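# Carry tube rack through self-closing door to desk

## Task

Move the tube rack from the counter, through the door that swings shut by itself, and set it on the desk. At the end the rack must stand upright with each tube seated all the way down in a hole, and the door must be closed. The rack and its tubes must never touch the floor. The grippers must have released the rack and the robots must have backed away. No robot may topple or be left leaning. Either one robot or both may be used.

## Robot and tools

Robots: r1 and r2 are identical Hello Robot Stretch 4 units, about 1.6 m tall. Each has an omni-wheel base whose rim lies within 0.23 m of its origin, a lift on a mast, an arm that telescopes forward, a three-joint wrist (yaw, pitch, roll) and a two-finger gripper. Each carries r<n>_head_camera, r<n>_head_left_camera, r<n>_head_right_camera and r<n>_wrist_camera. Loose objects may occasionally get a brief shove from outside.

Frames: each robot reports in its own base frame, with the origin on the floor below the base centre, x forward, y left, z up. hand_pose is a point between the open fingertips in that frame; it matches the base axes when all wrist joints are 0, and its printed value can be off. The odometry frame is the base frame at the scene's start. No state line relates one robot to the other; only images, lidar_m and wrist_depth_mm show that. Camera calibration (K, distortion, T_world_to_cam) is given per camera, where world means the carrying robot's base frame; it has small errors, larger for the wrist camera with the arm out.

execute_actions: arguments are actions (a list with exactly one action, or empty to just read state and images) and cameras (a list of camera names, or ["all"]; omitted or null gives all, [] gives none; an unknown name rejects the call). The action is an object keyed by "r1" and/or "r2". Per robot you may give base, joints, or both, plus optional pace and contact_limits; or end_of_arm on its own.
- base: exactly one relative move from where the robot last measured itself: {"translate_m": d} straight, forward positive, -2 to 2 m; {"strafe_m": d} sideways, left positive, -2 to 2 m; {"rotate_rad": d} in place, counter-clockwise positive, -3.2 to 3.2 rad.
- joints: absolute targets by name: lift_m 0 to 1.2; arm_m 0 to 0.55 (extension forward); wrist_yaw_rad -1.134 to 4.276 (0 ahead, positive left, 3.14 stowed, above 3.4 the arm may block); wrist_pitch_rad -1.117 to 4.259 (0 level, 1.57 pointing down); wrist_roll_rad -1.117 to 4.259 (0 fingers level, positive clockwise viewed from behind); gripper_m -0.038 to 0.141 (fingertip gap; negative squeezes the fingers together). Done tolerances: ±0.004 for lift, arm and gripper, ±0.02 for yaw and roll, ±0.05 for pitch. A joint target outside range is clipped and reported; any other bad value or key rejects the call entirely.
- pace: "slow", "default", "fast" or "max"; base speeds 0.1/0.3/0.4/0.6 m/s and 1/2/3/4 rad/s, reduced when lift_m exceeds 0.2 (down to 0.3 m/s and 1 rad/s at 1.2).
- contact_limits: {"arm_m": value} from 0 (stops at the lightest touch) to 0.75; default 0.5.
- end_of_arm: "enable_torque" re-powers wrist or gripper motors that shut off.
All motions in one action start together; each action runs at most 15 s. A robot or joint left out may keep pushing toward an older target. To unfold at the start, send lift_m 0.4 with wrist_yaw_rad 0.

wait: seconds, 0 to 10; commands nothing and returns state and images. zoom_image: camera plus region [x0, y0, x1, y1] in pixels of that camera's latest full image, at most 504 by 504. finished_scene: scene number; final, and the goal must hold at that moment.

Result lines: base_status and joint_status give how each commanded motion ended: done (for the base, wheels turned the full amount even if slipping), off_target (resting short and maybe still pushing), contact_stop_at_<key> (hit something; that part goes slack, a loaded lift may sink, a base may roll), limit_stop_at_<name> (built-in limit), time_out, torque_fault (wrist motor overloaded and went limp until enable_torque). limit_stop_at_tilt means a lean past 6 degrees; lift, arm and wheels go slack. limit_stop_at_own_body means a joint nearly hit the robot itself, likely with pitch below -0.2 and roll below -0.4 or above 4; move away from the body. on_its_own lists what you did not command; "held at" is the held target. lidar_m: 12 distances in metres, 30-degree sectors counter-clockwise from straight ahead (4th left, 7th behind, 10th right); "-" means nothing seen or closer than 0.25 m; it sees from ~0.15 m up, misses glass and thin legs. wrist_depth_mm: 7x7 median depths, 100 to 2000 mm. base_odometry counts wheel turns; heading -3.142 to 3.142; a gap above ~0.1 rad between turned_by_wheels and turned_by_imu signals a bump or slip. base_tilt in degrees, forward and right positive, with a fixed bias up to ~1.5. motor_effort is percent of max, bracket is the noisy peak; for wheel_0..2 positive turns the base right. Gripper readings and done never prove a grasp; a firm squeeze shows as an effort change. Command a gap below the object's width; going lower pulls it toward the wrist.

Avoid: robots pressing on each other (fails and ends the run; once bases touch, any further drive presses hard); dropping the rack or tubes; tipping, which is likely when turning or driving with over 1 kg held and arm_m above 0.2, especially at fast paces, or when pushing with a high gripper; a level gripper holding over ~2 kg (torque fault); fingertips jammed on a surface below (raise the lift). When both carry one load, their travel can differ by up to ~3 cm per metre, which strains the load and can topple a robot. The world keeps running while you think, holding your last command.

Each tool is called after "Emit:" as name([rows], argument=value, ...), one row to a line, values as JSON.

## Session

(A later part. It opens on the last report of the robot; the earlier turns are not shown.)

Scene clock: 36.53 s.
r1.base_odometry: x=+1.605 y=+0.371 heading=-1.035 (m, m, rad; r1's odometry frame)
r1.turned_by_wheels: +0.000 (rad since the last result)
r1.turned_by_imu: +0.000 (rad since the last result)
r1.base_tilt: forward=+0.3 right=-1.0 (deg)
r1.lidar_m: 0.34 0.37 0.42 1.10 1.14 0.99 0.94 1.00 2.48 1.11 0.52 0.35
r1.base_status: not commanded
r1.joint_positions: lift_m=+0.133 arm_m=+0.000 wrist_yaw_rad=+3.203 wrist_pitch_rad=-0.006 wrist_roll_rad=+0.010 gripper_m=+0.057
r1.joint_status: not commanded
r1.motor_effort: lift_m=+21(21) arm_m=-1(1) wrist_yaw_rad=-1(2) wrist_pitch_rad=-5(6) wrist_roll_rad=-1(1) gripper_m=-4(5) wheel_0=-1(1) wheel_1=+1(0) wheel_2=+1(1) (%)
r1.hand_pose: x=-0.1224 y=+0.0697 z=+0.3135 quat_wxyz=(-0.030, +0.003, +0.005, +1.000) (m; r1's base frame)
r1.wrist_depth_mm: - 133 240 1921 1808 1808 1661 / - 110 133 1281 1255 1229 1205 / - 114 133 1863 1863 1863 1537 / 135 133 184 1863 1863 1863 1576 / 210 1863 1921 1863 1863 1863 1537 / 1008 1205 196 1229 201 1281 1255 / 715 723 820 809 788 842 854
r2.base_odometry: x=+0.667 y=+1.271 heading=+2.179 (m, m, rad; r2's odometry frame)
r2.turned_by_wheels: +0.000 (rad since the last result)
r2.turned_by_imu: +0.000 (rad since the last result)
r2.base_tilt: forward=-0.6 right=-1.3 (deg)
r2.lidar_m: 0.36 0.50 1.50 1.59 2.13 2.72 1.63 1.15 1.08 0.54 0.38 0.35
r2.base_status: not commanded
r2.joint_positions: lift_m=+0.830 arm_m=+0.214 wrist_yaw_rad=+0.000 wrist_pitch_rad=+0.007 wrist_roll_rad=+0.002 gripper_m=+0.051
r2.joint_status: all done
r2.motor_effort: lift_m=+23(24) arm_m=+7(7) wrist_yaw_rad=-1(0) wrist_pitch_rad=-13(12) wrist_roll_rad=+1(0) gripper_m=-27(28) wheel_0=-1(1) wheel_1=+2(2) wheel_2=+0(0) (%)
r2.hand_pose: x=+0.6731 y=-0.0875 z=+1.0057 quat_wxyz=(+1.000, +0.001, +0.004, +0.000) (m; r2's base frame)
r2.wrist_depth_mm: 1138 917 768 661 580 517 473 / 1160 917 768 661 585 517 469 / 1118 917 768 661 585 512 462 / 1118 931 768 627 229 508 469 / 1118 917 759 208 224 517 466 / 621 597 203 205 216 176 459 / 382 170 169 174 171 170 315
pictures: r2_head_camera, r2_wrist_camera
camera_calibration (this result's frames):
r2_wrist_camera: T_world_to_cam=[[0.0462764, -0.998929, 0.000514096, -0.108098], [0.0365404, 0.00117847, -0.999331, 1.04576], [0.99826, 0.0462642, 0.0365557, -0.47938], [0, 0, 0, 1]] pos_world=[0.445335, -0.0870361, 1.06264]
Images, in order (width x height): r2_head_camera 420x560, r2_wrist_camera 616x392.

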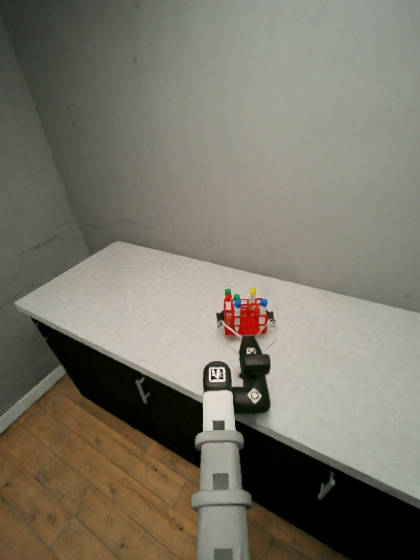

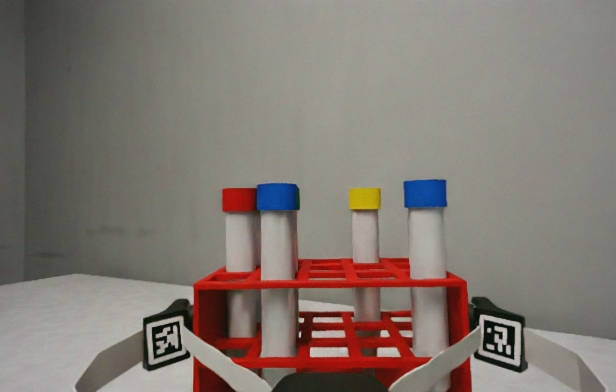

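Emit:
execute_actions([
  {"r1":{"base":{"translate_m":0.15},"pace":"slow"},"r2":{"base":{"rotate_rad":-0.91},"joints":{"arm_m":0.0}}},
], cameras=["r1_head_camera","r2_wrist_camera"])

Scene clock: 41.00 s.
r1.base_odometry: x=+1.682 y=+0.243 heading=-1.035 (m, m, rad; r1's odometry frame)
r1.turned_by_wheels: +0.000 (rad since the last result)
r1.turned_by_imu: -0.001 (rad since the last result)
r1.base_tilt: forward=+0.2 right=-1.0 (deg)
r1.lidar_m: - 0.25 0.29 0.58 1.15 1.15 1.10 1.14 2.74 0.65 0.28 0.25
r1.base_status: done
r1.joint_positions: lift_m=+0.133 arm_m=+0.000 wrist_yaw_rad=+3.203 wrist_pitch_rad=-0.006 wrist_roll_rad=+0.010 gripper_m=+0.057
r1.joint_status: not commanded
r1.motor_effort: lift_m=+21(21) arm_m=-1(1) wrist_yaw_rad=-1(1) wrist_pitch_rad=-5(4) wrist_roll_rad=-1(1) gripper_m=-4(2) wheel_0=+2(4) wheel_1=+2(4) wheel_2=-2(5) (%)
r1.hand_pose: x=-0.1224 y=+0.0697 z=+0.3135 quat_wxyz=(-0.030, +0.003, +0.005, +1.000) (m; r1's base frame)
r1.wrist_depth_mm: - 133 240 - - 1983 1661 / - 110 133 1464 1983 1983 1537 / - 114 133 - - 1983 1576 / 135 133 183 - - 1983 1661 / 210 - - - - 1983 1618 / 991 1229 196 1255 201 1281 1308 / 715 723 820 820 788 842 842
r2.base_odometry: x=+0.667 y=+1.271 heading=+1.270 (m, m, rad; r2's odometry frame)
r2.turned_by_wheels: -0.910 (rad since the last result)
r2.turned_by_imu: -0.893 (rad since the last result)
r2.base_tilt: forward=-0.6 right=-1.3 (deg)
r2.lidar_m: 0.36 0.33 0.39 0.58 1.52 1.64 2.45 2.74 1.40 1.09 1.06 0.45
r2.base_status: done
r2.joint_positions: lift_m=+0.830 arm_m=+0.001 wrist_yaw_rad=+0.000 wrist_pitch_rad=+0.008 wrist_roll_rad=+0.002 gripper_m=+0.051
r2.joint_status: all done
r2.motor_effort: lift_m=+22(23) arm_m=-7(7) wrist_yaw_rad=+0(0) wrist_pitch_rad=-13(10) wrist_roll_rad=+0(0) gripper_m=-26(28) wheel_0=+2(7) wheel_1=+2(9) wheel_2=-1(6) (%)
r2.hand_pose: x=+0.4606 y=-0.0876 z=+1.0057 quat_wxyz=(+1.000, +0.001, +0.004, +0.000) (m; r2's base frame)
r2.wrist_depth_mm: 707 759 831 917 1008 1098 904 / 691 750 820 904 1008 1078 891 / 699 741 831 891 1008 1078 904 / 699 741 788 891 946 1060 891 / 683 741 778 207 224 1060 904 / 621 603 202 205 217 174 878 / 387 170 170 174 171 171 317
pictures: r1_head_camera, r2_wrist_camera
camera_calibration (this result's frames):
r2_wrist_camera: T_world_to_cam=[[0.0462344, -0.99893, 0.000497592, -0.0982421], [0.0361367, 0.00117475, -0.999346, 1.05371], [0.998277, 0.0462222, 0.0361524, -0.266892], [0, 0, 0, 1]] pos_world=[0.232896, -0.0870386, 1.06272]
Images, in order (width x height): r1_head_camera 420x560, r2_wrist_camera 616x392.

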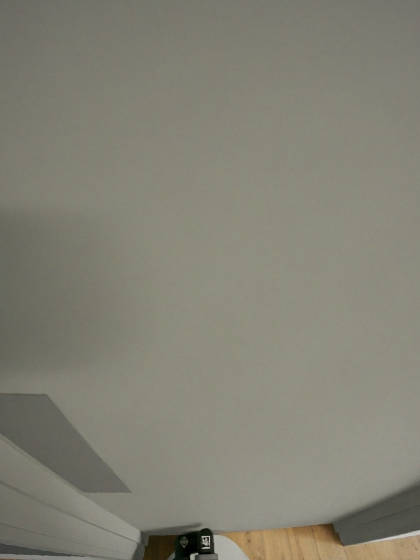

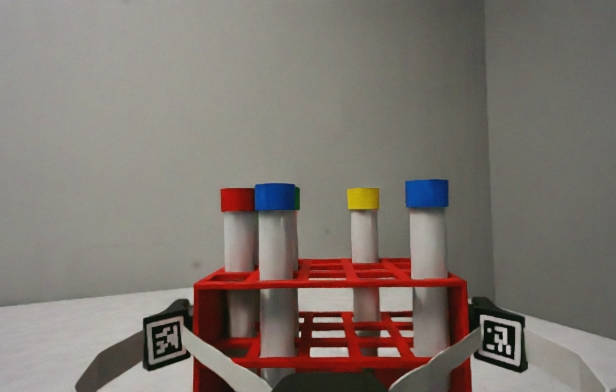

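Emit:
execute_actions([
  {"r1":{"base":{"translate_m":0.9}},"r2":{"base":{"translate_m":-1.59}}},
], cameras=["r1_head_left_camera","r1_head_right_camera","r2_head_right_camera","r2_wrist_camera"])

Scene clock: 48.17 s.
r1.base_odometry: x=+2.141 y=-0.531 heading=-1.035 (m, m, rad; r1's odometry frame)
r1.turned_by_wheels: +0.000 (rad since the last result)
r1.turned_by_imu: -0.004 (rad since the last result)
r1.base_tilt: forward=+0.2 right=-1.1 (deg)
r1.lidar_m: 0.90 1.49 1.13 1.08 0.91 0.67 2.06 0.73 0.29 0.25 0.25 0.93
r1.base_status: done
r1.joint_positions: lift_m=+0.133 arm_m=+0.000 wrist_yaw_rad=+3.203 wrist_pitch_rad=-0.006 wrist_roll_rad=+0.010 gripper_m=+0.057
r1.joint_status: not commanded
r1.motor_effort: lift_m=+21(20) arm_m=-1(1) wrist_yaw_rad=-2(2) wrist_pitch_rad=-5(2) wrist_roll_rad=+0(2) gripper_m=-4(4) wheel_0=+4(17) wheel_1=-3(13) wheel_2=-6(23) (%)
r1.hand_pose: x=-0.1224 y=+0.0697 z=+0.3135 quat_wxyz=(-0.030, +0.003, +0.005, +1.000) (m; r1's base frame)
r1.wrist_depth_mm: - 133 239 - - 732 732 / - 110 133 - - 732 732 / - 114 133 - - 732 723 / 135 133 184 - - 732 732 / 209 1983 - - 1808 732 732 / 1025 1205 196 1229 201 732 732 / 715 723 831 809 788 723 715
r2.base_odometry: x=+0.196 y=-0.247 heading=+1.269 (m, m, rad; r2's odometry frame)
r2.turned_by_wheels: +0.000 (rad since the last result)
r2.turned_by_imu: +0.000 (rad since the last result)
r2.base_tilt: forward=-0.4 right=-1.3 (deg)
r2.lidar_m: 0.42 1.80 1.13 0.88 0.85 0.96 1.28 1.27 1.42 0.90 0.90 1.86
r2.base_status: done
r2.joint_positions: lift_m=+0.830 arm_m=+0.001 wrist_yaw_rad=+0.000 wrist_pitch_rad=+0.008 wrist_roll_rad=+0.002 gripper_m=+0.051
r2.joint_status: not commanded
r2.motor_effort: lift_m=+22(22) arm_m=-7(7) wrist_yaw_rad=-1(1) wrist_pitch_rad=-12(13) wrist_roll_rad=+0(1) gripper_m=-27(27) wheel_0=-1(6) wheel_1=-1(7) wheel_2=-2(8) (%)
r2.hand_pose: x=+0.4606 y=-0.0875 z=+1.0057 quat_wxyz=(+1.000, +0.001, +0.004, +0.000) (m; r2's base frame)
r2.wrist_depth_mm: 1983 - - - - 1921 1537 / 1921 - - - - 1921 1499 / 1921 - - - - 1863 1537 / 1863 - - - 230 1863 1499 / 1576 1537 1576 208 224 1921 1537 / 1366 1499 202 204 216 176 1537 / 1397 170 170 174 171 172 1366
pictures: r1_head_left_camera, r1_head_right_camera, r2_head_right_camera, r2_wrist_camera
camera_calibration (this result's frames):
r2_wrist_camera: T_world_to_cam=[[0.0465711, -0.998915, 0.000497472, -0.0982996], [0.0361363, 0.00118705, -0.999346, 1.05372], [0.998261, 0.0465587, 0.0361524, -0.266882], [0, 0, 0, 1]] pos_world=[0.232918, -0.0870181, 1.06273]
Images, in order (width x height): r1_head_left_camera 420x672, r1_head_right_camera 420x672, r2_head_right_camera 420x672, r2_wrist_camera 616x392.

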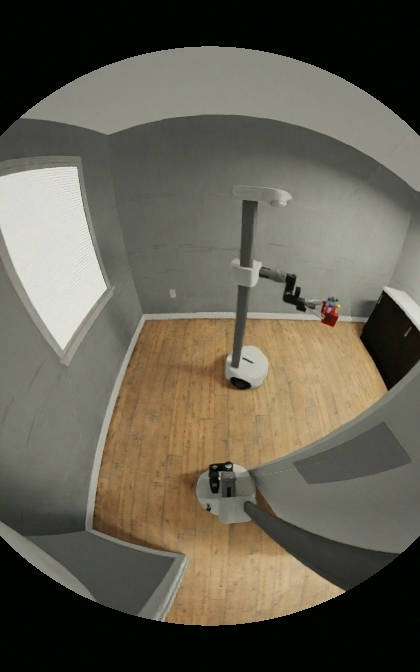

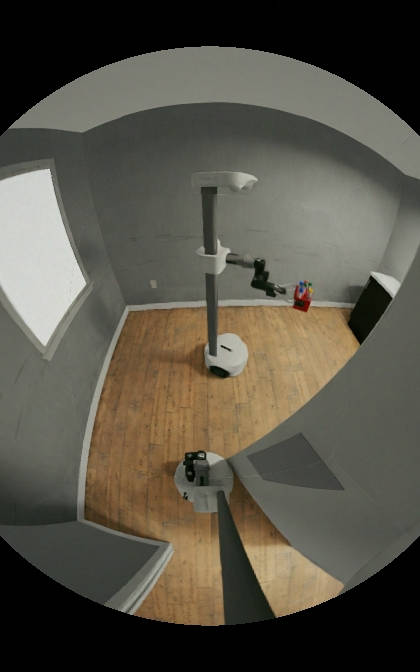

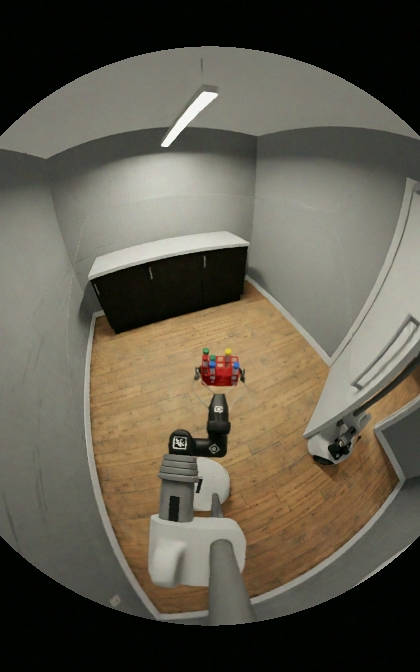

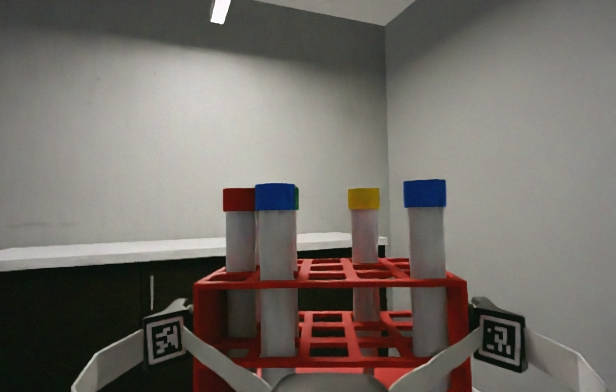

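Emit:
execute_actions([
  {"r1":{"base":{"strafe_m":-0.6}},"r2":{"base":{"rotate_rad":-1.2}}},
], cameras=["r1_head_right_camera","r2_head_camera","r2_head_left_camera"])

Scene clock: 54.73 s.
r1.base_odometry: x=+1.648 y=-0.835 heading=-1.094 (m, m, rad; r1's odometry frame)
r1.turned_by_wheels: -0.058 (rad since the last result)
r1.turned_by_imu: -0.105 (rad since the last result)
r1.base_tilt: forward=+0.3 right=-1.1 (deg)
r1.lidar_m: 0.95 0.66 1.65 1.56 1.04 1.00 2.18 0.28 0.25 - 0.25 0.27
r1.base_status: strafe_m contact_stop (by the wheels' count: -0.580 of -0.600)
r1.joint_positions: lift_m=+0.134 arm_m=+0.000 wrist_yaw_rad=+3.203 wrist_pitch_rad=-0.006 wrist_roll_rad=+0.010 gripper_m=+0.057
r1.joint_status: not commanded
r1.on_its_own: the wheels are slack since a contact_stop
r1.motor_effort: lift_m=+20(22) arm_m=-1(1) wrist_yaw_rad=-2(11) wrist_pitch_rad=-4(6) wrist_roll_rad=+0(0) gripper_m=-4(5) wheel_0=+0(27) wheel_1=+0(35) wheel_2=+0(13) (%)
r1.hand_pose: x=-0.1224 y=+0.0697 z=+0.3136 quat_wxyz=(-0.031, +0.003, +0.005, +1.000) (m; r1's base frame)
r1.wrist_depth_mm: - 133 240 - - - - / - 110 133 - - - - / - 114 133 - - - - / 135 133 183 - - - 917 / 210 554 - - - - 917 / 384 525 196 1255 201 1308 904 / 387 469 768 820 788 854 831
r2.base_odometry: x=+0.196 y=-0.247 heading=+0.070 (m, m, rad; r2's odometry frame)
r2.turned_by_wheels: -1.200 (rad since the last result)
r2.turned_by_imu: -1.178 (rad since the last result)
r2.base_tilt: forward=-0.5 right=-1.4 (deg)
r2.lidar_m: 0.43 0.89 1.91 1.80 1.31 0.92 0.87 0.90 1.23 1.25 1.31 1.78
r2.base_status: done
r2.joint_positions: lift_m=+0.830 arm_m=+0.001 wrist_yaw_rad=+0.000 wrist_pitch_rad=+0.008 wrist_roll_rad=+0.002 gripper_m=+0.051
r2.joint_status: not commanded
r2.motor_effort: lift_m=+21(22) arm_m=-7(7) wrist_yaw_rad=-2(2) wrist_pitch_rad=-13(14) wrist_roll_rad=+0(0) gripper_m=-27(27) wheel_0=+1(6) wheel_1=+3(9) wheel_2=+1(7) (%)
r2.hand_pose: x=+0.4606 y=-0.0874 z=+1.0057 quat_wxyz=(+1.000, +0.001, +0.004, +0.000) (m; r2's base frame)
r2.wrist_depth_mm: 820 904 1661 - 1537 1537 1537 / 820 1008 - - 1576 1499 1499 / 809 1008 - - 1576 1499 1499 / 809 976 - - 230 1537 1499 / 798 960 1397 207 224 1499 1499 / 788 946 202 204 216 176 1537 / 798 170 170 174 171 171 1499
pictures: r1_head_right_camera, r2_head_camera, r2_head_left_camera
Images, in order (width x height): r1_head_right_camera 420x672, r2_head_camera 420x560, r2_head_left_camera 420x672.

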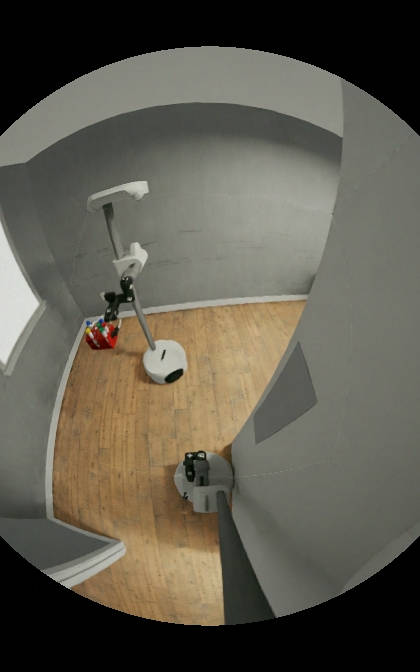

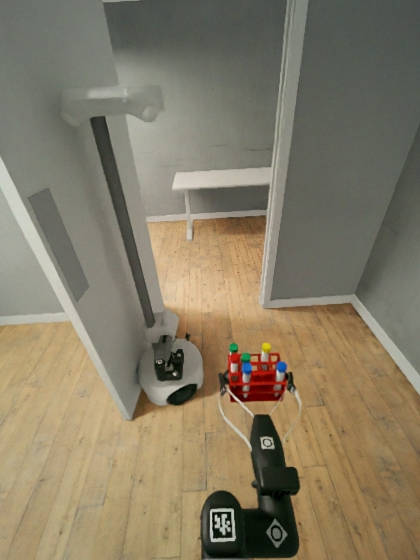

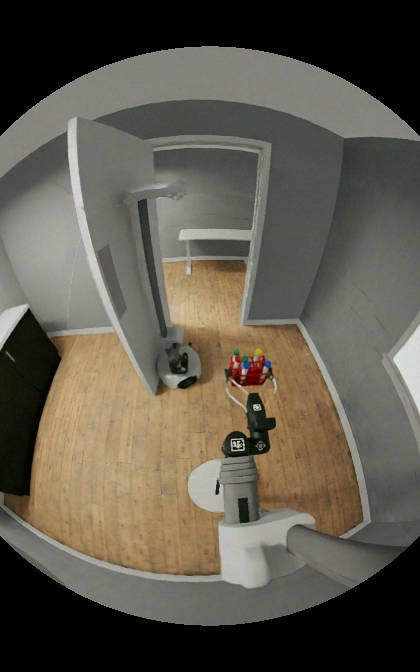

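Emit:
execute_actions([
  {"r1":{"base":{"translate_m":0.28},"pace":"slow"},"r2":{"base":{"strafe_m":-0.3}}},
], cameras=["r1_head_right_camera","r2_head_camera","r2_head_left_camera"])

Scene clock: 61.93 s.
r1.base_odometry: x=+1.776 y=-1.084 heading=-1.094 (m, m, rad; r1's odometry frame)
r1.turned_by_wheels: +0.000 (rad since the last result)
r1.turned_by_imu: -0.002 (rad since the last result)
r1.base_tilt: forward=+0.3 right=-1.1 (deg)
r1.lidar_m: 1.67 0.79 0.71 1.58 1.47 1.19 0.73 0.28 0.25 0.26 1.55 1.79
r1.base_status: done
r1.joint_positions: lift_m=+0.134 arm_m=+0.000 wrist_yaw_rad=+3.203 wrist_pitch_rad=-0.006 wrist_roll_rad=+0.010 gripper_m=+0.057
r1.joint_status: not commanded
r1.motor_effort: lift_m=+20(20) arm_m=-1(1) wrist_yaw_rad=-2(1) wrist_pitch_rad=-8(6) wrist_roll_rad=-2(1) gripper_m=-3(4) wheel_0=+5(6) wheel_1=-1(2) wheel_2=-3(7) (%)
r1.hand_pose: x=-0.1224 y=+0.0697 z=+0.3136 quat_wxyz=(-0.031, +0.003, +0.005, +1.000) (m; r1's base frame)
r1.wrist_depth_mm: - 133 240 - - - 1098 / - 110 133 - - - 1098 / - 114 133 - - - 1118 / 135 134 184 - - - 1098 / 209 564 1025 - - - 1098 / 392 530 196 1255 201 1182 1098 / 392 473 778 809 788 854 854
r2.base_odometry: x=+0.216 y=-0.547 heading=+0.070 (m, m, rad; r2's odometry frame)
r2.turned_by_wheels: +0.000 (rad since the last result)
r2.turned_by_imu: +0.000 (rad since the last result)
r2.base_tilt: forward=-0.4 right=-1.4 (deg)
r2.lidar_m: 0.41 0.77 0.83 2.10 1.30 0.92 0.85 0.89 1.00 0.95 1.00 1.40
r2.base_status: done
r2.joint_positions: lift_m=+0.830 arm_m=+0.001 wrist_yaw_rad=+0.000 wrist_pitch_rad=+0.008 wrist_roll_rad=+0.002 gripper_m=+0.051
r2.joint_status: not commanded
r2.motor_effort: lift_m=+21(21) arm_m=-7(7) wrist_yaw_rad=-2(2) wrist_pitch_rad=-11(12) wrist_roll_rad=+0(0) gripper_m=-28(26) wheel_0=-1(10) wheel_1=+1(8) wheel_2=+1(1) (%)
r2.hand_pose: x=+0.4606 y=-0.0874 z=+1.0057 quat_wxyz=(+1.000, +0.001, +0.004, +0.000) (m; r2's base frame)
r2.wrist_depth_mm: 1160 1661 - 1708 1537 1537 1255 / 1182 - - - 1537 1537 1255 / 1160 - - - 1499 1537 1281 / 1160 - - 1537 229 1499 1255 / 1118 - - 206 192 1499 1255 / 1160 1618 203 204 216 176 1281 / 1138 170 169 175 171 171 1138
pictures: r1_head_right_camera, r2_head_camera, r2_head_left_camera
Images, in order (width x height): r1_head_right_camera 420x672, r2_head_camera 420x560, r2_head_left_camera 420x672.

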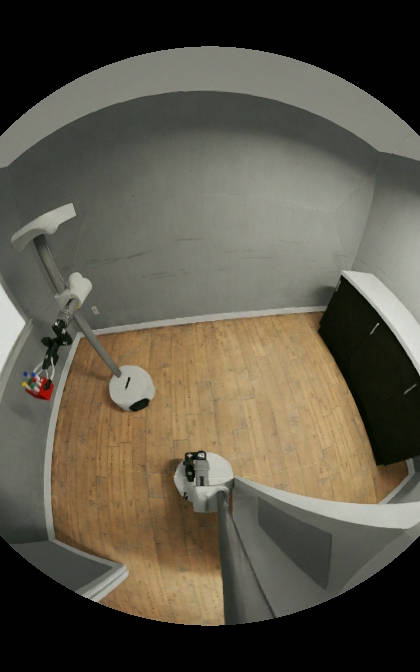

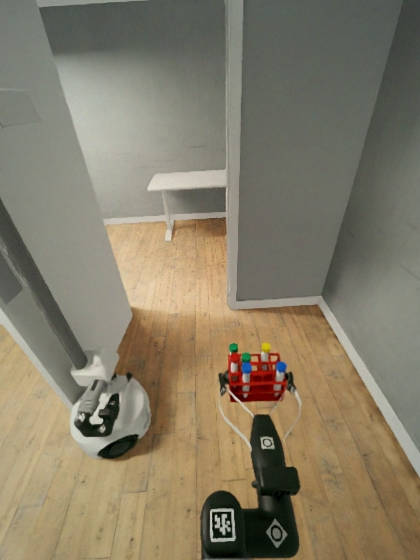

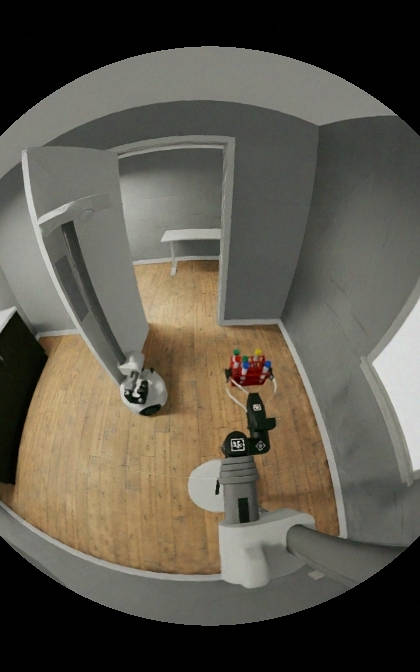

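Emit:
execute_actions([
  {"r2":{"base":{"translate_m":1.13}}},
], cameras=["r1_head_left_camera","r2_head_camera","r2_head_left_camera"])

Scene clock: 67.93 s.
r1.base_odometry: x=+1.776 y=-1.084 heading=-1.094 (m, m, rad; r1's odometry frame)
r1.turned_by_wheels: +0.000 (rad since the last result)
r1.turned_by_imu: -0.002 (rad since the last result)
r1.base_tilt: forward=+0.2 right=-1.0 (deg)
r1.lidar_m: 1.67 1.71 1.69 1.58 0.48 0.57 0.71 0.26 0.25 0.25 1.57 1.77
r1.base_status: not commanded
r1.joint_positions: lift_m=+0.134 arm_m=+0.000 wrist_yaw_rad=+3.203 wrist_pitch_rad=-0.006 wrist_roll_rad=+0.010 gripper_m=+0.057
r1.joint_status: not commanded
r1.motor_effort: lift_m=+20(19) arm_m=-1(1) wrist_yaw_rad=-1(1) wrist_pitch_rad=-6(6) wrist_roll_rad=-1(0) gripper_m=-3(4) wheel_0=+5(5) wheel_1=-1(1) wheel_2=-3(4) (%)
r1.hand_pose: x=-0.1224 y=+0.0697 z=+0.3136 quat_wxyz=(-0.031, +0.003, +0.005, +1.000) (m; r1's base frame)
r1.wrist_depth_mm: - 133 240 - - - 1118 / - 110 133 - - - 1118 / - 114 133 - - - 1118 / 135 133 183 - - - 1098 / 210 564 1025 - - - 1118 / 389 535 196 1255 202 1182 609 / 392 477 778 820 788 854 484
r2.base_odometry: x=+1.344 y=-0.468 heading=+0.070 (m, m, rad; r2's odometry frame)
r2.turned_by_wheels: +0.000 (rad since the last result)
r2.turned_by_imu: +0.000 (rad since the last result)
r2.base_tilt: forward=-0.6 right=-1.4 (deg)
r2.lidar_m: 0.41 2.05 0.78 0.58 0.47 0.60 1.98 1.38 0.98 0.93 0.90 0.64
r2.base_status: done
r2.joint_positions: lift_m=+0.830 arm_m=+0.001 wrist_yaw_rad=+0.000 wrist_pitch_rad=+0.008 wrist_roll_rad=+0.002 gripper_m=+0.051
r2.joint_status: not commanded
r2.motor_effort: lift_m=+21(21) arm_m=-7(7) wrist_yaw_rad=-2(2) wrist_pitch_rad=-13(13) wrist_roll_rad=+0(0) gripper_m=-30(26) wheel_0=+2(7) wheel_1=+1(6) wheel_2=+2(7) (%)
r2.hand_pose: x=+0.4606 y=-0.0874 z=+1.0057 quat_wxyz=(+1.000, +0.001, +0.004, +0.000) (m; r2's base frame)
r2.wrist_depth_mm: - - - - 387 399 399 / - - - - 384 397 399 / - - - - 382 394 394 / - - - - 231 389 394 / - - - 192 224 392 389 / - - 202 181 216 176 387 / - 170 170 174 171 171 384
pictures: r1_head_left_camera, r2_head_camera, r2_head_left_camera
Images, in order (width x height): r1_head_left_camera 420x672, r2_head_camera 420x560, r2_head_left_camera 420x672.

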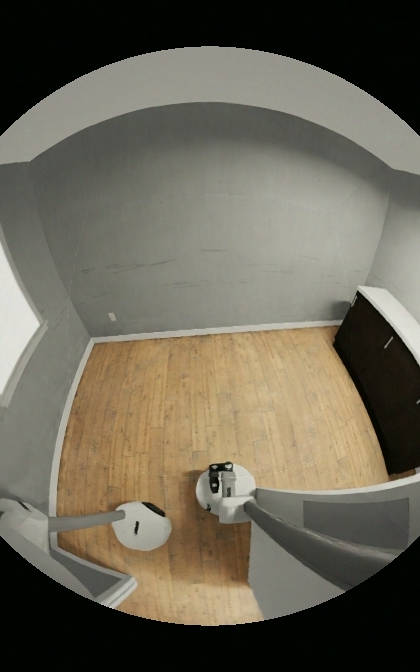

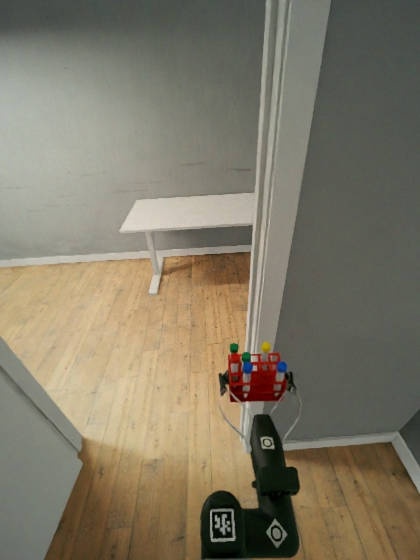

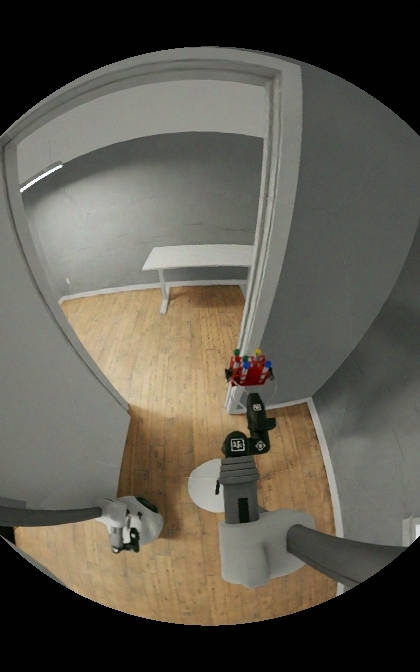

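Emit:
execute_actions([
  {"r2":{"base":{"strafe_m":0.17}}},
], cameras=["r2_head_camera","r2_head_left_camera"])

Scene clock: 70.90 s.
r1.base_odometry: x=+1.776 y=-1.084 heading=-1.094 (m, m, rad; r1's odometry frame)
r1.turned_by_wheels: +0.000 (rad since the last result)
r1.turned_by_imu: -0.001 (rad since the last result)
r1.base_tilt: forward=+0.3 right=-1.0 (deg)
r1.lidar_m: 1.66 1.70 1.67 1.59 0.34 0.36 0.71 0.25 0.25 0.25 1.58 1.82
r1.base_status: not commanded
r1.joint_positions: lift_m=+0.134 arm_m=+0.000 wrist_yaw_rad=+3.203 wrist_pitch_rad=-0.006 wrist_roll_rad=+0.010 gripper_m=+0.057
r1.joint_status: not commanded
r1.motor_effort: lift_m=+20(20) arm_m=-1(1) wrist_yaw_rad=-2(2) wrist_pitch_rad=-4(6) wrist_roll_rad=-1(1) gripper_m=-4(4) wheel_0=+5(5) wheel_1=-1(1) wheel_2=-4(3) (%)
r1.hand_pose: x=-0.1224 y=+0.0697 z=+0.3136 quat_wxyz=(-0.031, +0.003, +0.005, +1.000) (m; r1's base frame)
r1.wrist_depth_mm: - 133 240 - - - 1118 / - 110 133 - - - 1118 / - 114 133 - - - 1098 / 135 134 183 - - - 1098 / 210 564 1025 - - - 1118 / 389 535 196 1255 201 535 535 / 392 477 778 809 788 382 355
r2.base_odometry: x=+1.332 y=-0.298 heading=+0.070 (m, m, rad; r2's odometry frame)
r2.turned_by_wheels: +0.000 (rad since the last result)
r2.turned_by_imu: +0.000 (rad since the last result)
r2.base_tilt: forward=-0.5 right=-1.4 (deg)
r2.lidar_m: 0.41 0.82 0.60 0.59 0.32 0.38 2.00 1.68 1.19 1.11 0.92 0.67
r2.base_status: done
r2.joint_positions: lift_m=+0.830 arm_m=+0.001 wrist_yaw_rad=+0.000 wrist_pitch_rad=+0.008 wrist_roll_rad=+0.002 gripper_m=+0.051
r2.joint_status: not commanded
r2.motor_effort: lift_m=+21(21) arm_m=-7(7) wrist_yaw_rad=-2(2) wrist_pitch_rad=-14(9) wrist_roll_rad=+0(0) gripper_m=-28(28) wheel_0=-1(8) wheel_1=+0(8) wheel_2=+0(2) (%)
r2.hand_pose: x=+0.4606 y=-0.0874 z=+1.0057 quat_wxyz=(+1.000, +0.001, +0.004, +0.000) (m; r2's base frame)
r2.wrist_depth_mm: - - - - - 439 379 / - - - - - 436 377 / - - - - - 433 375 / - - - - 229 433 373 / - - - 209 191 430 370 / - - 203 205 216 176 368 / - 170 170 174 171 171 366
pictures: r2_head_camera, r2_head_left_camera
Images, in order (width x height): r2_head_camera 420x560, r2_head_left_camera 420x672.

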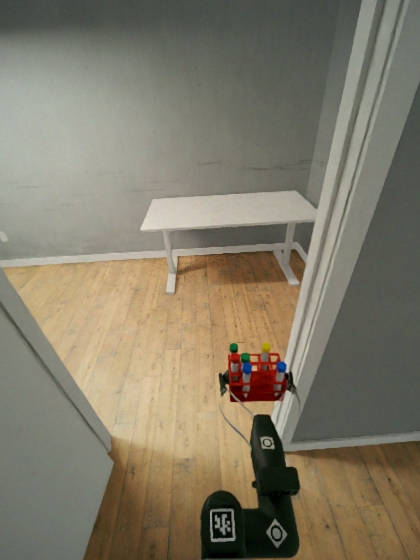

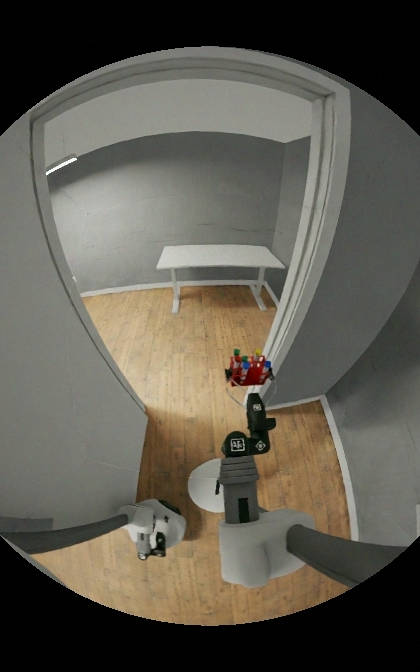

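Emit:
execute_actions([
  {"r2":{"base":{"translate_m":1.55},"joints":{"lift_m":0.69}}},
], cameras=["r2_head_camera","r2_wrist_camera","r1_head_right_camera"])

Scene clock: 78.87 s.
r1.base_odometry: x=+1.776 y=-1.084 heading=-1.094 (m, m, rad; r1's odometry frame)
r1.turned_by_wheels: +0.000 (rad since the last result)
r1.turned_by_imu: -0.003 (rad since the last result)
r1.base_tilt: forward=+0.3 right=-1.2 (deg)
r1.lidar_m: 1.66 1.69 1.70 1.59 1.46 1.23 0.70 0.28 0.25 0.25 1.59 1.77
r1.base_status: not commanded
r1.joint_positions: lift_m=+0.134 arm_m=+0.000 wrist_yaw_rad=+3.203 wrist_pitch_rad=-0.006 wrist_roll_rad=+0.010 gripper_m=+0.057
r1.joint_status: not commanded
r1.motor_effort: lift_m=+19(20) arm_m=-1(1) wrist_yaw_rad=-2(1) wrist_pitch_rad=-5(5) wrist_roll_rad=+0(1) gripper_m=-4(4) wheel_0=+5(5) wheel_1=-1(0) wheel_2=-3(3) (%)
r1.hand_pose: x=-0.1224 y=+0.0697 z=+0.3136 quat_wxyz=(-0.031, +0.003, +0.005, +1.000) (m; r1's base frame)
r1.wrist_depth_mm: - 133 240 - - - 1118 / - 110 133 - - - 1098 / - 114 133 - - - 1098 / 135 133 184 - - - 1118 / 210 564 1025 - 1863 - 1098 / 389 535 195 1255 200 1182 1098 / 389 477 768 809 788 854 854
r2.base_odometry: x=+2.878 y=-0.189 heading=+0.070 (m, m, rad; r2's odometry frame)
r2.turned_by_wheels: +0.000 (rad since the last result)
r2.turned_by_imu: +0.000 (rad since the last result)
r2.base_tilt: forward=-0.6 right=-1.3 (deg)
r2.lidar_m: 0.40 0.40 0.54 2.66 1.22 1.07 1.71 0.84 1.12 1.06 0.63 0.42
r2.base_status: done
r2.joint_positions: lift_m=+0.690 arm_m=+0.001 wrist_yaw_rad=+0.000 wrist_pitch_rad=+0.008 wrist_roll_rad=+0.002 gripper_m=+0.051
r2.joint_status: all done
r2.motor_effort: lift_m=+17(19) arm_m=-7(7) wrist_yaw_rad=-2(1) wrist_pitch_rad=-11(13) wrist_roll_rad=+1(0) gripper_m=-31(29) wheel_0=+2(6) wheel_1=+1(6) wheel_2=+1(10) (%)
r2.hand_pose: x=+0.4606 y=-0.0874 z=+0.8661 quat_wxyz=(+1.000, +0.001, +0.004, +0.000) (m; r2's base frame)
r2.wrist_depth_mm: 1008 1008 976 991 1008 1008 1008 / 991 991 1008 1008 991 1008 991 / 976 991 991 991 991 991 991 / 976 976 976 976 976 991 991 / 991 976 976 207 224 976 991 / 831 809 202 180 216 175 732 / 512 169 169 174 171 171 418
pictures: r1_head_right_camera, r2_head_camera, r2_wrist_camera
camera_calibration (this result's frames):
r2_wrist_camera: T_world_to_cam=[[0.046738, -0.998907, 0.00050218, -0.0982626], [0.0361605, 0.00118952, -0.999345, 0.914206], [0.998252, 0.0467255, 0.0361766, -0.261847], [0, 0, 0, 1]] pos_world=[0.232924, -0.0870077, 0.923129]
Images, in order (width x height): r1_head_right_camera 420x672, r2_head_camera 420x560, r2_wrist_camera 616x392.

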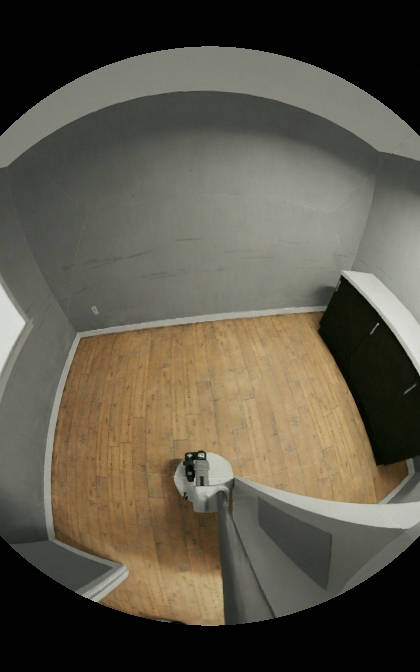

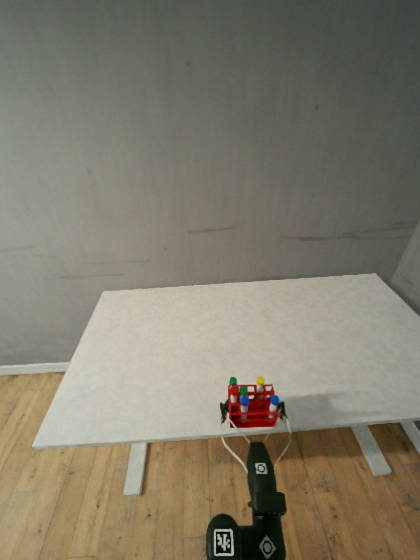

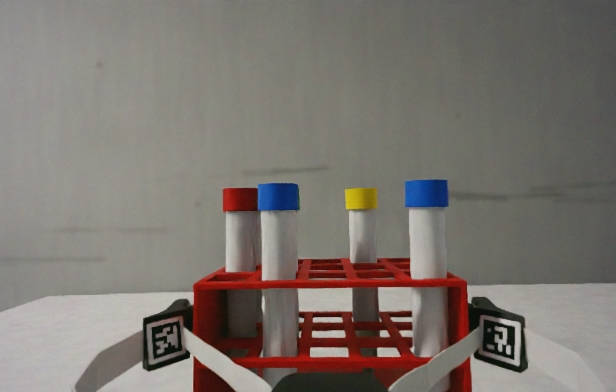

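Emit:
execute_actions([
  {"r1":{"base":{"translate_m":0.4}},"r2":{"joints":{"lift_m":0.64,"arm_m":0.2}}},
], cameras=["r2_head_camera","r2_wrist_camera","r1_head_right_camera"])

Scene clock: 84.07 s.
r1.base_odometry: x=+1.960 y=-1.439 heading=-1.094 (m, m, rad; r1's odometry frame)
r1.turned_by_wheels: +0.000 (rad since the last result)
r1.turned_by_imu: -0.001 (rad since the last result)
r1.base_tilt: forward=+0.2 right=-1.1 (deg)
r1.lidar_m: 1.25 1.30 1.70 1.58 1.68 0.55 0.54 1.35 1.62 1.50 1.52 1.39
r1.base_status: done
r1.joint_positions: lift_m=+0.134 arm_m=+0.000 wrist_yaw_rad=+3.203 wrist_pitch_rad=-0.006 wrist_roll_rad=+0.010 gripper_m=+0.057
r1.joint_status: not commanded
r1.motor_effort: lift_m=+20(20) arm_m=-1(1) wrist_yaw_rad=-2(1) wrist_pitch_rad=-5(4) wrist_roll_rad=-2(0) gripper_m=-4(4) wheel_0=-1(7) wheel_1=+1(4) wheel_2=+0(12) (%)
r1.hand_pose: x=-0.1224 y=+0.0697 z=+0.3136 quat_wxyz=(-0.031, +0.003, +0.005, +1.000) (m; r1's base frame)
r1.wrist_depth_mm: - 133 239 904 661 1537 1537 / - 110 133 891 661 1499 1537 / - 114 133 831 661 1537 1537 / 135 133 184 878 654 1537 1537 / 210 1430 1464 878 654 1499 1576 / 1008 1205 195 878 200 1308 1308 / 715 723 820 723 627 854 854
r2.base_odometry: x=+2.878 y=-0.189 heading=+0.070 (m, m, rad; r2's odometry frame)
r2.turned_by_wheels: +0.000 (rad since the last result)
r2.turned_by_imu: +0.000 (rad since the last result)
r2.base_tilt: forward=-0.7 right=-1.4 (deg)
r2.lidar_m: 0.41 0.40 0.57 2.67 1.19 1.04 1.40 0.84 1.11 1.07 0.64 0.46
r2.base_status: not commanded
r2.joint_positions: lift_m=+0.640 arm_m=+0.199 wrist_yaw_rad=+0.000 wrist_pitch_rad=+0.008 wrist_roll_rad=+0.002 gripper_m=+0.051
r2.joint_status: all done
r2.motor_effort: lift_m=+16(16) arm_m=+7(11) wrist_yaw_rad=-2(2) wrist_pitch_rad=-13(12) wrist_roll_rad=+0(0) gripper_m=-28(28) wheel_0=+2(2) wheel_1=+1(1) wheel_2=+2(2) (%)
r2.hand_pose: x=+0.6581 y=-0.0874 z=+0.8162 quat_wxyz=(+1.000, +0.001, +0.004, +0.000) (m; r2's base frame)
r2.wrist_depth_mm: 798 798 788 798 788 788 809 / 788 798 798 788 788 798 798 / 778 798 778 788 788 788 798 / 778 778 778 778 229 788 788 / 768 768 768 208 224 778 788 / 615 597 202 182 216 176 549 / 382 170 169 175 171 171 315
pictures: r1_head_right_camera, r2_head_camera, r2_wrist_camera
camera_calibration (this result's frames):
r2_wrist_camera: T_world_to_cam=[[0.0467958, -0.998904, 0.000503089, -0.10749], [0.0361787, 0.00119156, -0.999345, 0.857197], [0.998249, 0.0467833, 0.0361948, -0.457199], [0, 0, 0, 1]] pos_world=[0.430416, -0.0870042, 0.873238]
Images, in order (width x height): r1_head_right_camera 420x672, r2_head_camera 420x560, r2_wrist_camera 616x392.

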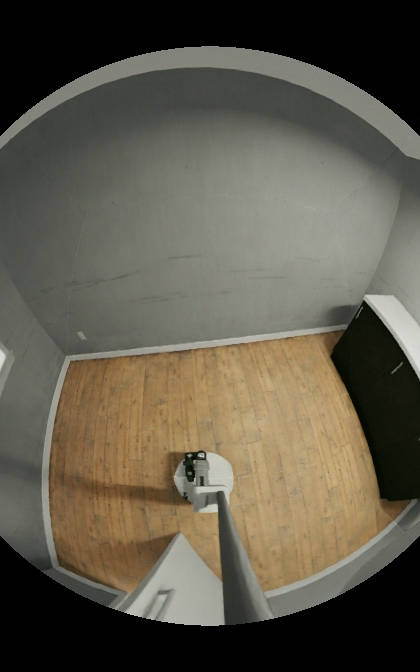

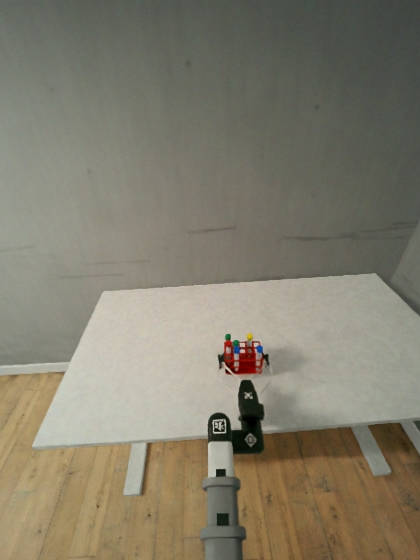

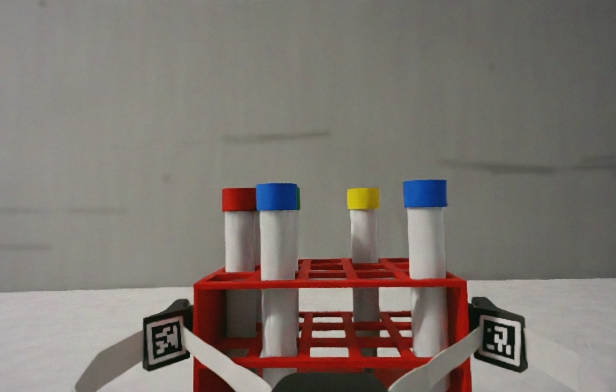

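Emit:
execute_actions([
  {"r2":{"joints":{"lift_m":0.596},"pace":"slow"}},
], cameras=["r2_wrist_camera"])

Scene clock: 85.90 s.
r1.base_odometry: x=+1.960 y=-1.439 heading=-1.094 (m, m, rad; r1's odometry frame)
r1.turned_by_wheels: +0.000 (rad since the last result)
r1.turned_by_imu: -0.001 (rad since the last result)
r1.base_tilt: forward=+0.2 right=-1.1 (deg)
r1.lidar_m: 1.28 1.33 1.70 1.58 1.68 1.04 1.12 1.35 1.65 1.48 1.54 1.37
r1.base_status: not commanded
r1.joint_positions: lift_m=+0.134 arm_m=+0.000 wrist_yaw_rad=+3.203 wrist_pitch_rad=-0.006 wrist_roll_rad=+0.010 gripper_m=+0.057
r1.joint_status: not commanded
r1.motor_effort: lift_m=+20(20) arm_m=-1(1) wrist_yaw_rad=-1(2) wrist_pitch_rad=-6(4) wrist_roll_rad=+0(1) gripper_m=-4(4) wheel_0=-1(1) wheel_1=+1(1) wheel_2=+0(0) (%)
r1.hand_pose: x=-0.1224 y=+0.0697 z=+0.3136 quat_wxyz=(-0.031, +0.003, +0.005, +1.000) (m; r1's base frame)
r1.wrist_depth_mm: - 133 240 1336 1182 1078 1537 / - 110 133 1308 1182 1078 1537 / - 114 133 1281 1182 1078 1537 / 135 133 183 1336 1182 1078 1537 / 210 1430 1464 1308 1182 1078 1576 / 1008 1229 195 1255 201 1060 1308 / 715 723 820 809 788 854 854
r2.base_odometry: x=+2.878 y=-0.189 heading=+0.070 (m, m, rad; r2's odometry frame)
r2.turned_by_wheels: +0.000 (rad since the last result)
r2.turned_by_imu: +0.000 (rad since the last result)
r2.base_tilt: forward=-0.6 right=-1.5 (deg)
r2.lidar_m: 0.42 0.43 0.60 2.68 1.21 1.03 1.12 0.84 1.11 1.06 0.64 0.45
r2.base_status: not commanded
r2.joint_positions: lift_m=+0.596 arm_m=+0.199 wrist_yaw_rad=+0.000 wrist_pitch_rad=+0.008 wrist_roll_rad=+0.002 gripper_m=+0.051
r2.joint_status: all done
r2.motor_effort: lift_m=+15(15) arm_m=+7(7) wrist_yaw_rad=-2(2) wrist_pitch_rad=-13(11) wrist_roll_rad=+0(0) gripper_m=-26(28) wheel_0=+2(2) wheel_1=+1(1) wheel_2=+1(2) (%)
r2.hand_pose: x=+0.6581 y=-0.0874 z=+0.7722 quat_wxyz=(+1.000, +0.001, +0.004, +0.000) (m; r2's base frame)
r2.wrist_depth_mm: 809 788 798 798 798 798 798 / 788 798 788 788 788 809 809 / 788 778 778 788 788 788 798 / 768 778 778 778 778 788 788 / 778 778 647 208 224 778 788 / 439 427 202 182 217 175 394 / 276 169 170 175 171 170 190
pictures: r2_wrist_camera
camera_calibration (this result's frames):
r2_wrist_camera: T_world_to_cam=[[0.0467959, -0.998904, 0.000503014, -0.107468], [0.0361787, 0.00119164, -0.999345, 0.813248], [0.998249, 0.0467834, 0.0361949, -0.455608], [0, 0, 0, 1]] pos_world=[0.430417, -0.0870042, 0.82926]
Images, in order (width x height): r2_wrist_camera 616x392.

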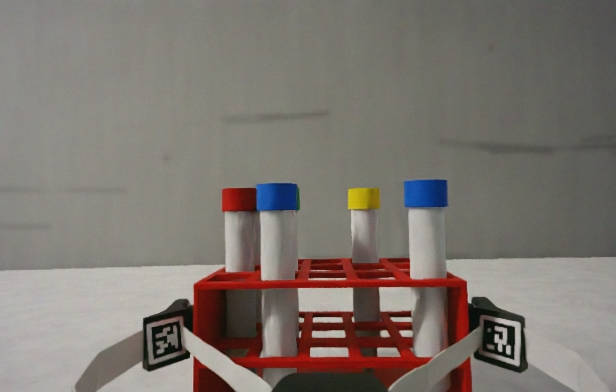

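Still carrying load (pitch −13); lower a few mm more.

Emit:
execute_actions([
  {"r2":{"joints":{"lift_m":0.591},"pace":"slow"}},
], cameras=[])

Scene clock: 86.90 s.
r1.base_odometry: x=+1.960 y=-1.439 heading=-1.094 (m, m, rad; r1's odometry frame)
r1.turned_by_wheels: +0.000 (rad since the last result)
r1.turned_by_imu: +0.000 (rad since the last result)
r1.base_tilt: forward=+0.3 right=-1.0 (deg)
r1.lidar_m: 1.28 1.29 1.70 1.59 1.68 1.28 1.25 1.35 1.62 1.48 1.52 1.39
r1.base_status: not commanded
r1.joint_positions: lift_m=+0.134 arm_m=+0.000 wrist_yaw_rad=+3.203 wrist_pitch_rad=-0.006 wrist_roll_rad=+0.010 gripper_m=+0.057
r1.joint_status: not commanded
r1.motor_effort: lift_m=+20(19) arm_m=-1(1) wrist_yaw_rad=-2(2) wrist_pitch_rad=-7(6) wrist_roll_rad=+0(1) gripper_m=-4(4) wheel_0=-1(1) wheel_1=+1(1) wheel_2=+0(0) (%)
r1.hand_pose: x=-0.1224 y=+0.0697 z=+0.3136 quat_wxyz=(-0.031, +0.003, +0.005, +1.000) (m; r1's base frame)
r1.wrist_depth_mm: - 133 240 1430 1366 1336 1537 / - 110 133 1430 1366 1366 1537 / - 114 133 1430 1397 1336 1537 / 135 134 183 1430 1366 1366 1537 / 210 1430 1430 1430 1397 1336 1537 / 1008 1229 195 1255 201 1281 1281 / 715 723 831 809 778 854 854
r2.base_odometry: x=+2.878 y=-0.189 heading=+0.070 (m, m, rad; r2's odometry frame)
r2.turned_by_wheels: +0.000 (rad since the last result)
r2.turned_by_imu: +0.000 (rad since the last result)
r2.base_tilt: forward=-0.5 right=-1.5 (deg)
r2.lidar_m: 0.41 0.44 0.56 2.67 1.18 0.98 0.97 0.82 1.13 1.05 0.63 0.47
r2.base_status: not commanded
r2.joint_positions: lift_m=+0.591 arm_m=+0.199 wrist_yaw_rad=+0.000 wrist_pitch_rad=+0.003 wrist_roll_rad=+0.002 gripper_m=+0.051
r2.joint_status: all done
r2.motor_effort: lift_m=+13(16) arm_m=+7(7) wrist_yaw_rad=-2(2) wrist_pitch_rad=+5(12) wrist_roll_rad=+0(0) gripper_m=-27(28) wheel_0=+2(2) wheel_1=+1(1) wheel_2=+2(1) (%)
r2.hand_pose: x=+0.6581 y=-0.0874 z=+0.7689 quat_wxyz=(+1.000, +0.001, +0.001, +0.000) (m; r2's base frame)
r2.wrist_depth_mm: 798 798 788 798 798 809 798 / 788 788 798 798 809 798 788 / 788 788 788 778 798 788 788 / 768 788 778 778 229 788 788 / 778 778 668 193 191 778 778 / 442 430 202 181 225 176 397 / 273 170 169 175 171 170 189
pictures: none
No camera images: the call's "cameras" was empty. Leave "cameras" out to get every camera's image.

Emit:
execute_actions([
  {"r2":{"joints":{"gripper_m":0.141,"lift_m":0.595}}},
], cameras=[])

Emit:
execute_actions([
  {"r2":{"joints":{"arm_m":0.0,"lift_m":0.61}}},
], cameras=["r2_head_camera","r2_wrist_camera","r1_wrist_camera"])

Scene clock: 89.23 s.
r1.base_odometry: x=+1.960 y=-1.439 heading=-1.094 (m, m, rad; r1's odometry frame)
r1.turned_by_wheels: +0.000 (rad since the last result)
r1.turned_by_imu: -0.001 (rad since the last result)
r1.base_tilt: forward=+0.2 right=-1.1 (deg)
r1.lidar_m: 1.27 1.32 1.70 1.59 1.66 1.41 1.32 1.35 1.62 1.51 1.52 1.39
r1.base_status: not commanded
r1.joint_positions: lift_m=+0.134 arm_m=+0.000 wrist_yaw_rad=+3.203 wrist_pitch_rad=-0.006 wrist_roll_rad=+0.010 gripper_m=+0.057
r1.joint_status: not commanded
r1.motor_effort: lift_m=+20(19) arm_m=-1(1) wrist_yaw_rad=-2(2) wrist_pitch_rad=-3(8) wrist_roll_rad=-1(1) gripper_m=-5(5) wheel_0=-1(1) wheel_1=+1(1) wheel_2=+0(0) (%)
r1.hand_pose: x=-0.1224 y=+0.0697 z=+0.3136 quat_wxyz=(-0.031, +0.003, +0.005, +1.000) (m; r1's base frame)
r1.wrist_depth_mm: - 133 239 1464 1464 1499 1537 / - 110 133 1464 1464 1499 1537 / - 114 133 1499 1464 1499 1537 / 135 133 183 1464 1464 1499 1537 / 210 1430 1464 1464 1464 1499 1537 / 1008 1229 195 1255 202 1308 1281 / 715 723 820 820 788 842 842
r2.base_odometry: x=+2.878 y=-0.189 heading=+0.070 (m, m, rad; r2's odometry frame)
r2.turned_by_wheels: +0.000 (rad since the last result)
r2.turned_by_imu: +0.000 (rad since the last result)
r2.base_tilt: forward=-0.5 right=-1.5 (deg)
r2.lidar_m: 0.43 0.41 0.58 2.68 1.18 0.94 0.89 0.82 1.11 1.07 0.65 0.45
r2.base_status: not commanded
r2.joint_positions: lift_m=+0.595 arm_m=+0.199 wrist_yaw_rad=+0.000 wrist_pitch_rad=+0.006 wrist_roll_rad=+0.002 gripper_m=+0.141
r2.joint_status: all done
r2.motor_effort: lift_m=+22(22) arm_m=+7(7) wrist_yaw_rad=-2(2) wrist_pitch_rad=-9(8) wrist_roll_rad=+1(0) gripper_m=-2(25) wheel_0=+2(2) wheel_1=+1(1) wheel_2=+2(1) (%)
r2.hand_pose: x=+0.6581 y=-0.0874 z=+0.7711 quat_wxyz=(+1.000, +0.001, +0.003, +0.000) (m; r2's base frame)
r2.wrist_depth_mm: 788 798 788 798 798 798 788 / 798 798 798 798 798 798 778 / 788 788 788 788 788 788 778 / 778 778 788 788 788 778 788 / 788 788 768 205 243 778 788 / 442 427 217 215 215 196 394 / 273 252 230 164 196 224 256
pictures: none
No camera images: the call's "cameras" was empty. Leave "cameras" out to get every camera's image.

Scene clock: 90.93 s.
r1.base_odometry: x=+1.960 y=-1.439 heading=-1.094 (m, m, rad; r1's odometry frame)
r1.turned_by_wheels: +0.000 (rad since the last result)
r1.turned_by_imu: -0.001 (rad since the last result)
r1.base_tilt: forward=+0.2 right=-1.1 (deg)
r1.lidar_m: 1.26 1.30 1.71 1.59 1.68 1.41 1.31 1.34 1.63 1.50 1.49 1.38
r1.base_status: not commanded
r1.joint_positions: lift_m=+0.134 arm_m=+0.000 wrist_yaw_rad=+3.203 wrist_pitch_rad=-0.006 wrist_roll_rad=+0.010 gripper_m=+0.057
r1.joint_status: not commanded
r1.motor_effort: lift_m=+20(20) arm_m=-1(1) wrist_yaw_rad=-1(1) wrist_pitch_rad=-5(4) wrist_roll_rad=+0(0) gripper_m=-4(4) wheel_0=-1(1) wheel_1=+1(1) wheel_2=+0(0) (%)
r1.hand_pose: x=-0.1224 y=+0.0697 z=+0.3136 quat_wxyz=(-0.031, +0.003, +0.005, +1.000) (m; r1's base frame)
r1.wrist_depth_mm: - 133 240 1464 1499 1499 1537 / - 110 133 1464 1499 1499 1537 / - 114 133 1499 1499 1499 1537 / 135 133 183 1464 1499 1499 1537 / 210 1430 1464 1464 1499 1537 1537 / 1008 1229 196 1229 201 1281 1308 / 715 732 820 820 788 854 842
r2.base_odometry: x=+2.878 y=-0.189 heading=+0.070 (m, m, rad; r2's odometry frame)
r2.turned_by_wheels: +0.000 (rad since the last result)
r2.turned_by_imu: +0.000 (rad since the last result)
r2.base_tilt: forward=-0.5 right=-1.3 (deg)
r2.lidar_m: 0.40 0.44 0.55 2.65 1.19 0.94 0.86 0.83 1.12 1.07 0.65 0.42
r2.base_status: not commanded
r2.joint_positions: lift_m=+0.610 arm_m=+0.001 wrist_yaw_rad=+0.000 wrist_pitch_rad=+0.007 wrist_roll_rad=+0.002 gripper_m=+0.141
r2.joint_status: all done
r2.motor_effort: lift_m=+23(24) arm_m=-7(8) wrist_yaw_rad=-2(2) wrist_pitch_rad=-9(8) wrist_roll_rad=+1(1) gripper_m=+0(1) wheel_0=+2(2) wheel_1=+1(1) wheel_2=+2(1) (%)
r2.hand_pose: x=+0.4607 y=-0.0874 z=+0.7860 quat_wxyz=(+1.000, +0.001, +0.003, +0.000) (m; r2's base frame)
r2.wrist_depth_mm: 991 991 1008 1008 1008 1008 1008 / 991 991 991 1008 991 991 991 / 976 976 991 991 991 991 976 / 991 976 976 976 991 991 976 / 976 976 991 433 854 960 991 / 504 492 430 413 415 202 452 / 315 291 285 164 276 274 294
pictures: r1_wrist_camera, r2_head_camera, r2_wrist_camera
camera_calibration (this result's frames):
r1_wrist_camera: T_world_to_cam=[[-0.0377961, 0.999242, 0.00930113, -0.0859916], [-0.0196927, 0.00856116, -0.999769, 0.369527], [-0.999091, -0.0379706, 0.0193542, 0.097036], [0, 0, 0, 1]] pos_world=[0.100975, 0.0864474, 0.368364]
r2_wrist_camera: T_world_to_cam=[[0.0466606, -0.998911, 0.000565811, -0.0982605], [0.0375257, 0.00118686, -0.999295, 0.833523], [0.998206, 0.046649, 0.0375402, -0.260035], [0, 0, 0, 1]] pos_world=[0.232875, -0.0870124, 0.842753]
Images, in order (width x height): r1_wrist_camera 616x392, r2_head_camera 420x560, r2_wrist_camera 616x392.

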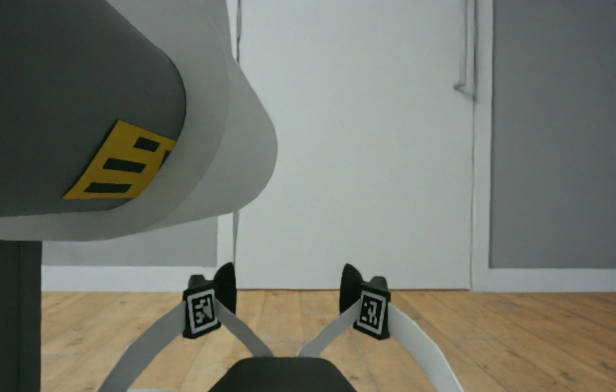

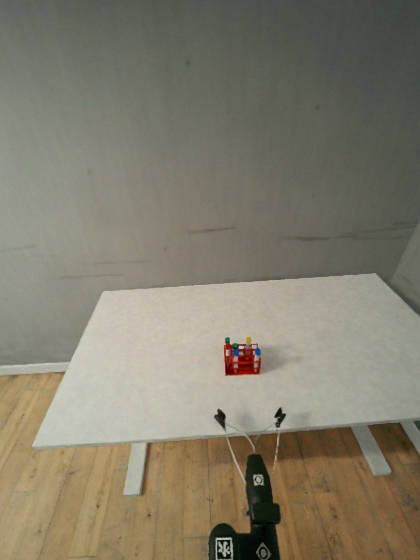

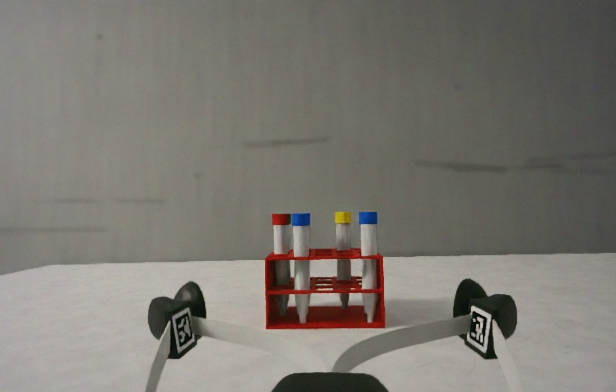

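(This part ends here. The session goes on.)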